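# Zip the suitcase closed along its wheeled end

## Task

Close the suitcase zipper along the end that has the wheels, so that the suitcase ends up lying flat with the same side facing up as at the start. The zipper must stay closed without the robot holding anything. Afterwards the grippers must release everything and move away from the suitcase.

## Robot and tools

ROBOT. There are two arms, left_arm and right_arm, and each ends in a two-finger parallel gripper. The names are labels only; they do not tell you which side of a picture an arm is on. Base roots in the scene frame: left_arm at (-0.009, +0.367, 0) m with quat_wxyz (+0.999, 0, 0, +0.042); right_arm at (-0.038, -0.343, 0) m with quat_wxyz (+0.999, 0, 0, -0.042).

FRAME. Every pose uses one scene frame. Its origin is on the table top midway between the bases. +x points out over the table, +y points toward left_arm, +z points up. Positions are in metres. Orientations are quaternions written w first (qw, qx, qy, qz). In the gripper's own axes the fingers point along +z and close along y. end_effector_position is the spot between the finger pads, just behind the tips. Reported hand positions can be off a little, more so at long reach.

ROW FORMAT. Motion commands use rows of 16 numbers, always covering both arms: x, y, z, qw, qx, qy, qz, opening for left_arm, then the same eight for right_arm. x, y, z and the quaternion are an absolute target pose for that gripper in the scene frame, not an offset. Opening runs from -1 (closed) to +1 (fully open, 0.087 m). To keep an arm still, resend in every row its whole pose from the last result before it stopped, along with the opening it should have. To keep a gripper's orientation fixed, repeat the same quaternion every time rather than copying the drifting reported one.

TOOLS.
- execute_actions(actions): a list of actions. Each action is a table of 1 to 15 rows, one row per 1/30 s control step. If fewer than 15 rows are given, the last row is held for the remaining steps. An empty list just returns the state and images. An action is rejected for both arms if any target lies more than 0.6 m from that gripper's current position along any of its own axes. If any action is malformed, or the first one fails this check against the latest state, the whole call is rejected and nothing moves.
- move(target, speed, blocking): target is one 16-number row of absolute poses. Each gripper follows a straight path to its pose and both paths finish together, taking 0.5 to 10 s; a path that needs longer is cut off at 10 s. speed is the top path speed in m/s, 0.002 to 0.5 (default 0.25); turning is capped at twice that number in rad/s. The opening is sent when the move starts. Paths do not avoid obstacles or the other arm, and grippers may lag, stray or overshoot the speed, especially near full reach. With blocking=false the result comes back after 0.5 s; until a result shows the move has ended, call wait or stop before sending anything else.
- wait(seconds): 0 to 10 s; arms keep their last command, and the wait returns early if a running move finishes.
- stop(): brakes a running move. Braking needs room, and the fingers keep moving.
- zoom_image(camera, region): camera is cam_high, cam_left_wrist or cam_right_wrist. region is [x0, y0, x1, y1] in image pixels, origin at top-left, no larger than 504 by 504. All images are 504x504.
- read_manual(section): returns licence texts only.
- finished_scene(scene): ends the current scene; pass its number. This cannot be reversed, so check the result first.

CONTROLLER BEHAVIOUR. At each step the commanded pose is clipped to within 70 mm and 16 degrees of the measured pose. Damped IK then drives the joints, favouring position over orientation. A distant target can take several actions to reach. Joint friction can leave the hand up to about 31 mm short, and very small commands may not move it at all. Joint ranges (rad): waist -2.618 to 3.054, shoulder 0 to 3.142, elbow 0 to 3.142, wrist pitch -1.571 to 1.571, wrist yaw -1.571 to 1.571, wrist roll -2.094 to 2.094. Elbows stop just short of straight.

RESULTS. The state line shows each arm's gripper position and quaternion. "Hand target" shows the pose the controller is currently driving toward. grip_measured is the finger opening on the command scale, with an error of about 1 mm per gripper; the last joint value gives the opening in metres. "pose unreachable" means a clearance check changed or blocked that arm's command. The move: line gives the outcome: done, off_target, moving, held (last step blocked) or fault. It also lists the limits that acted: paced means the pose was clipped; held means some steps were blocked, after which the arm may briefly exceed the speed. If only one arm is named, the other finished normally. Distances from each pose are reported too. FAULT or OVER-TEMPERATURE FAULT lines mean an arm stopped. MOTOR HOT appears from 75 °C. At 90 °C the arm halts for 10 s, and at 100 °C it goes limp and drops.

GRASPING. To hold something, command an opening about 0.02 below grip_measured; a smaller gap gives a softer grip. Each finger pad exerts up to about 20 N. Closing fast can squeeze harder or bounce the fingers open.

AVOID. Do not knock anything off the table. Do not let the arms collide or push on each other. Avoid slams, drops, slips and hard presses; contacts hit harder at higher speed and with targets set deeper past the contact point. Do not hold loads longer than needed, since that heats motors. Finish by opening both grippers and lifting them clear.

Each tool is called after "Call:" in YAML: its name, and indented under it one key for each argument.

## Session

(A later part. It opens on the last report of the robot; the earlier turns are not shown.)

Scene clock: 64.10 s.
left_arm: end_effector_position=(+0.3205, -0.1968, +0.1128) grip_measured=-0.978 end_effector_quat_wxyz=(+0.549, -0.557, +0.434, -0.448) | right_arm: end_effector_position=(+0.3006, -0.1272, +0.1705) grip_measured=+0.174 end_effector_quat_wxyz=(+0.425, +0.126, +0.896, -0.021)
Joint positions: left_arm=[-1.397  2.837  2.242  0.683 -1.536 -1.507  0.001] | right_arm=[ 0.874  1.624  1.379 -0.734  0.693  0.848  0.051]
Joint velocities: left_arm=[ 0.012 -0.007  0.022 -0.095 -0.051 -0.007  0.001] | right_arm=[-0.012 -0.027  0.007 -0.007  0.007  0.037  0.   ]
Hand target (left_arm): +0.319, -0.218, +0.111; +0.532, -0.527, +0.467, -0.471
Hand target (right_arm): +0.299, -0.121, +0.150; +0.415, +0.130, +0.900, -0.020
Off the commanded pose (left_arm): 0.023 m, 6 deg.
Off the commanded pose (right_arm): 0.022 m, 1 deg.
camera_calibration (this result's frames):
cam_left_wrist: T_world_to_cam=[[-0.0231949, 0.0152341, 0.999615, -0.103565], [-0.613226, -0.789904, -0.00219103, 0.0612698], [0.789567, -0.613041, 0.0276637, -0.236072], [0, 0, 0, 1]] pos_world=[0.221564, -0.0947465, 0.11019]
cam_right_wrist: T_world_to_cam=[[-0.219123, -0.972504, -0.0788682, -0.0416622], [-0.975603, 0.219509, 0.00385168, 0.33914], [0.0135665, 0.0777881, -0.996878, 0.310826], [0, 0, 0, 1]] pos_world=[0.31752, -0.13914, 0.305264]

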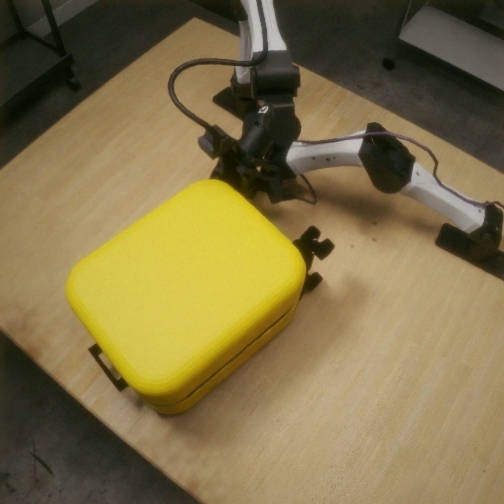

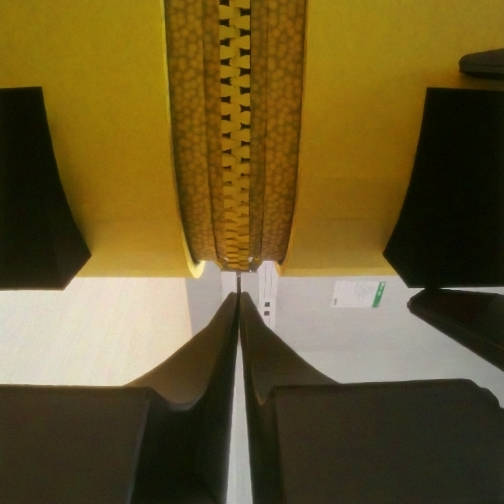

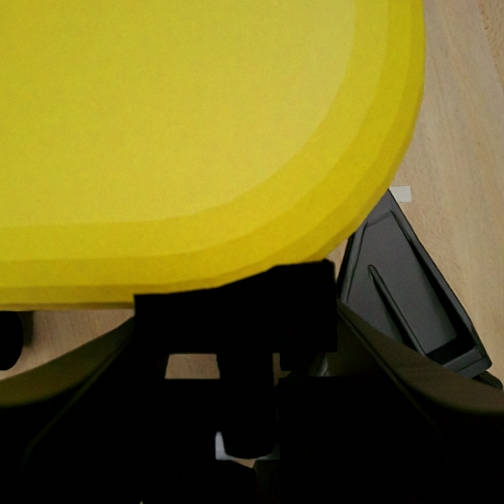

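Call:
move:
  target: [0.32,-0.198,0.113,0.55,-0.55,0.44,-0.44,-0.7,0.30,-0.127,0.176,0.425,0.126,0.896,-0.02,0.9]

Call:
move:
  target: [0.22,-0.18,0.113,0.52,-0.52,0.48,-0.48,-0.7,0.295,-0.13,0.3,0.425,0.126,0.896,-0.02,0.9]
  speed: 0.1

Call:
move:
  target: [0.2,0.05,0.13,0.45,-0.45,0.55,-0.55,-0.7,0.3,-0.2,0.32,0.44,0.12,0.89,0,0.9]

Call:
finished_scene:
  scene: 2

Scene clock: 68.93 s.
left_arm: end_effector_position=(+0.3206, -0.1965, +0.1110) grip_measured=-0.700 end_effector_quat_wxyz=(+0.553, -0.554, +0.438, -0.442) | right_arm: end_effector_position=(+0.2993, -0.1287, +0.1696) grip_measured=+0.900 end_effector_quat_wxyz=(+0.422, +0.124, +0.898, -0.025)
Joint positions: left_arm=[-1.397  2.837  2.244  0.664 -1.539 -1.507  0.013] | right_arm=[ 0.873  1.624  1.379 -0.743  0.692  0.848  0.083]
Joint velocities: left_arm=[-0.017 -0.012 -0.007 -0.066  0.022  0.081 -0.001] | right_arm=[-0.017 -0.002  0.007 -0.007 -0.007 -0.007  0.   ]
Hand target (left_arm): +0.320, -0.198, +0.113; +0.553, -0.552, +0.441, -0.442
Hand target (right_arm): +0.300, -0.127, +0.176; +0.425, +0.126, +0.896, -0.020
Off the commanded pose (left_arm): 0.003 m, 0 deg.
Off the commanded pose (right_arm): 0.007 m, 1 deg.
move: done
camera_calibration (this result's frames):
cam_left_wrist: T_world_to_cam=[[-0.0185154, -0.00172553, 0.999827, -0.106622], [-0.611156, -0.791408, -0.0126836, 0.0616987], [0.791293, -0.611285, 0.0135987, -0.234579], [0, 0, 0, 1]] pos_world=[0.221355, -0.09475, 0.110576]
cam_right_wrist: T_world_to_cam=[[-0.219321, -0.973086, -0.0707211, -0.0448199], [-0.975629, 0.219242, 0.00897674, 0.337313], [0.00676988, 0.0709663, -0.997456, 0.311231], [0, 0, 0, 1]] pos_world=[0.317155, -0.139654, 0.304241]

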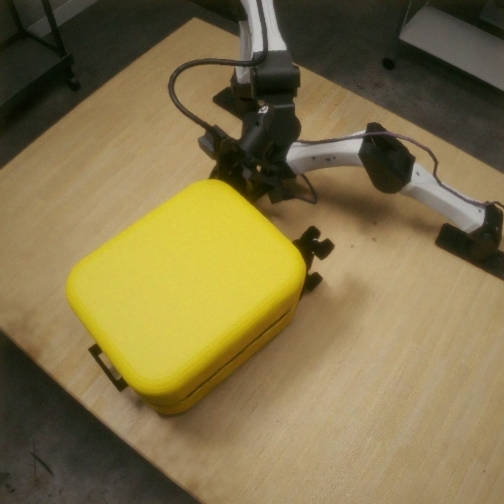

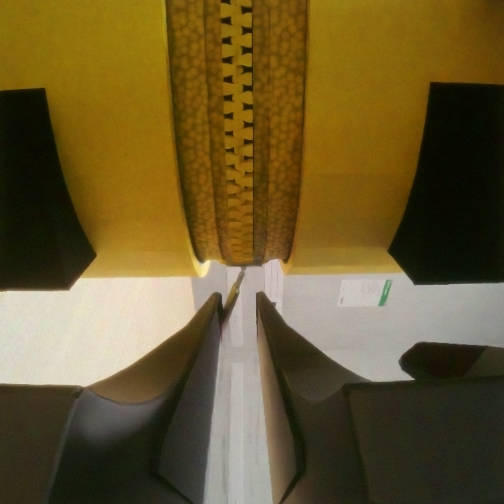

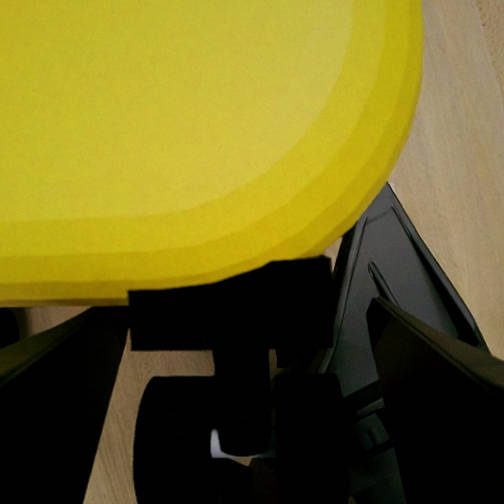

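Scene clock: 70.90 s.
left_arm: end_effector_position=(+0.2217, -0.1815, +0.1029) grip_measured=-0.700 end_effector_quat_wxyz=(+0.525, -0.511, +0.490, -0.473) | right_arm: end_effector_position=(+0.2948, -0.1328, +0.2979) grip_measured=+0.900 end_effector_quat_wxyz=(+0.424, +0.126, +0.896, -0.020)
Joint positions: left_arm=[-1.555  2.573  1.723  0.761 -1.543 -1.628  0.013] | right_arm=[ 0.873  1.728  2.024 -1.274  0.691  0.848  0.083]
Joint velocities: left_arm=[ 0.012  0.007 -0.002  0.022 -0.066 -0.007 -0.   ] | right_arm=[-0.017  0.007  0.002 -0.066 -0.022  0.007 -0.   ]
Hand target (left_arm): +0.220, -0.178, +0.113; +0.520, -0.520, +0.480, -0.479
Hand target (right_arm): +0.295, -0.130, +0.300; +0.425, +0.126, +0.896, -0.020
Off the commanded pose (left_arm): 0.010 m, 2 deg.
Off the commanded pose (right_arm): 0.004 m, 0 deg.
move: done
camera_calibration (this result's frames):
cam_left_wrist: T_world_to_cam=[[-0.0112036, -0.0353452, 0.999312, -0.108021], [-0.725547, -0.687408, -0.0324476, 0.0593139], [0.688082, -0.725411, -0.0179432, -0.141634], [0, 0, 0, 1]] pos_world=[0.13928, -0.065788, 0.10733]
cam_right_wrist: T_world_to_cam=[[-0.217996, -0.972631, -0.0804103, -0.0382083], [-0.975859, 0.218359, 0.00435898, 0.334041], [0.0133186, 0.0794194, -0.996752, 0.438573], [0, 0, 0, 1]] pos_world=[0.311806, -0.144935, 0.43262]

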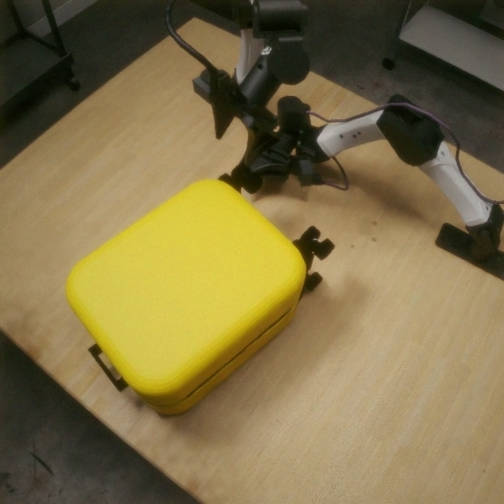

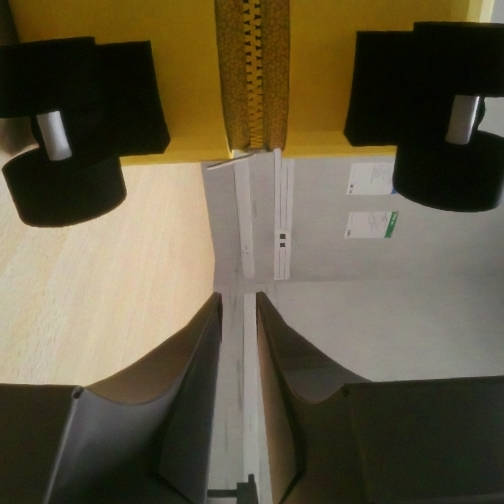

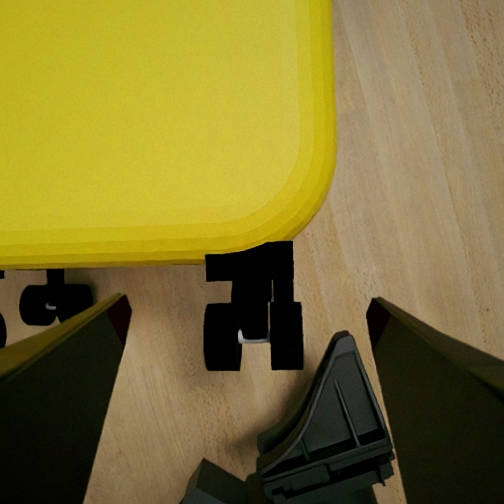

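Scene clock: 72.80 s.
left_arm: end_effector_position=(+0.2008, +0.0471, +0.1388) grip_measured=-0.700 end_effector_quat_wxyz=(+0.442, -0.455, +0.540, -0.553) | right_arm: end_effector_position=(+0.3010, -0.1982, +0.3227) grip_measured=+0.900 end_effector_quat_wxyz=(+0.441, +0.123, +0.889, -0.003)
Joint positions: left_arm=[-1.471  1.803  0.377  1.434 -1.19  -1.588  0.013] | right_arm=[ 0.689  1.54   1.882 -1.152  0.568  0.646  0.083]
Joint velocities: left_arm=[-0.002 -0.002 -0.007  0.022  0.007 -0.007 -0.002] | right_arm=[-0.017 -0.022 -0.017  0.066  0.007 -0.022  0.   ]
Hand target (left_arm): +0.202, +0.051, +0.132; +0.447, -0.448, +0.548, -0.547
Hand target (right_arm): +0.300, -0.200, +0.320; +0.440, +0.121, +0.890, -0.002
Off the commanded pose (left_arm): 0.009 m, 1 deg.
Off the commanded pose (right_arm): 0.003 m, 0 deg.
move: done
camera_calibration (this result's frames):
cam_left_wrist: T_world_to_cam=[[-0.0146657, 0.0247384, 0.999586, -0.138235], [-0.882622, -0.470082, -0.00131572, 0.219467], [0.469855, -0.882276, 0.0287287, 0.0839595], [0, 0, 0, 1]] pos_world=[0.15223, 0.180663, 0.136054]
cam_right_wrist: T_world_to_cam=[[-0.194915, -0.974266, -0.1132, -0.0951157], [-0.979405, 0.19953, -0.0308667, 0.362945], [0.0526591, 0.104852, -0.993093, 0.460419], [0, 0, 0, 1]] pos_world=[0.312686, -0.213362, 0.457675]

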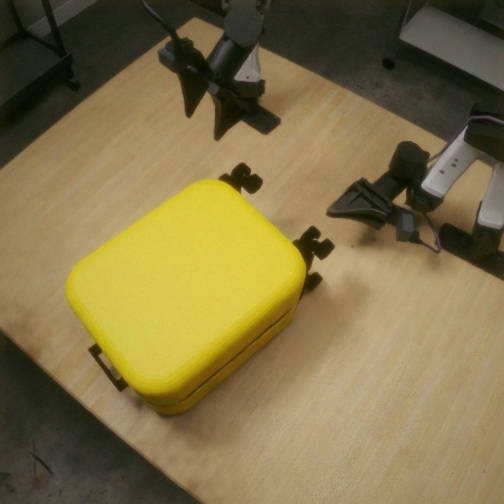

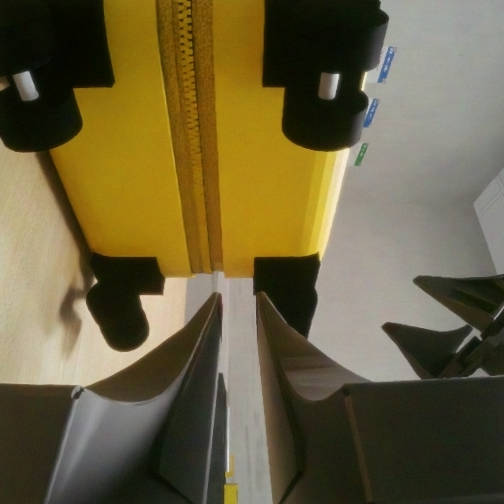

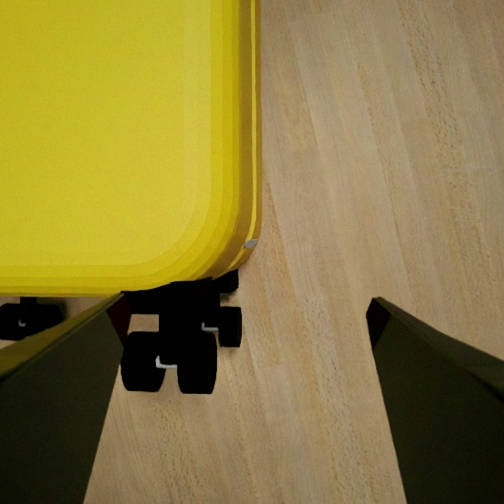

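The scene is finished: the task was done.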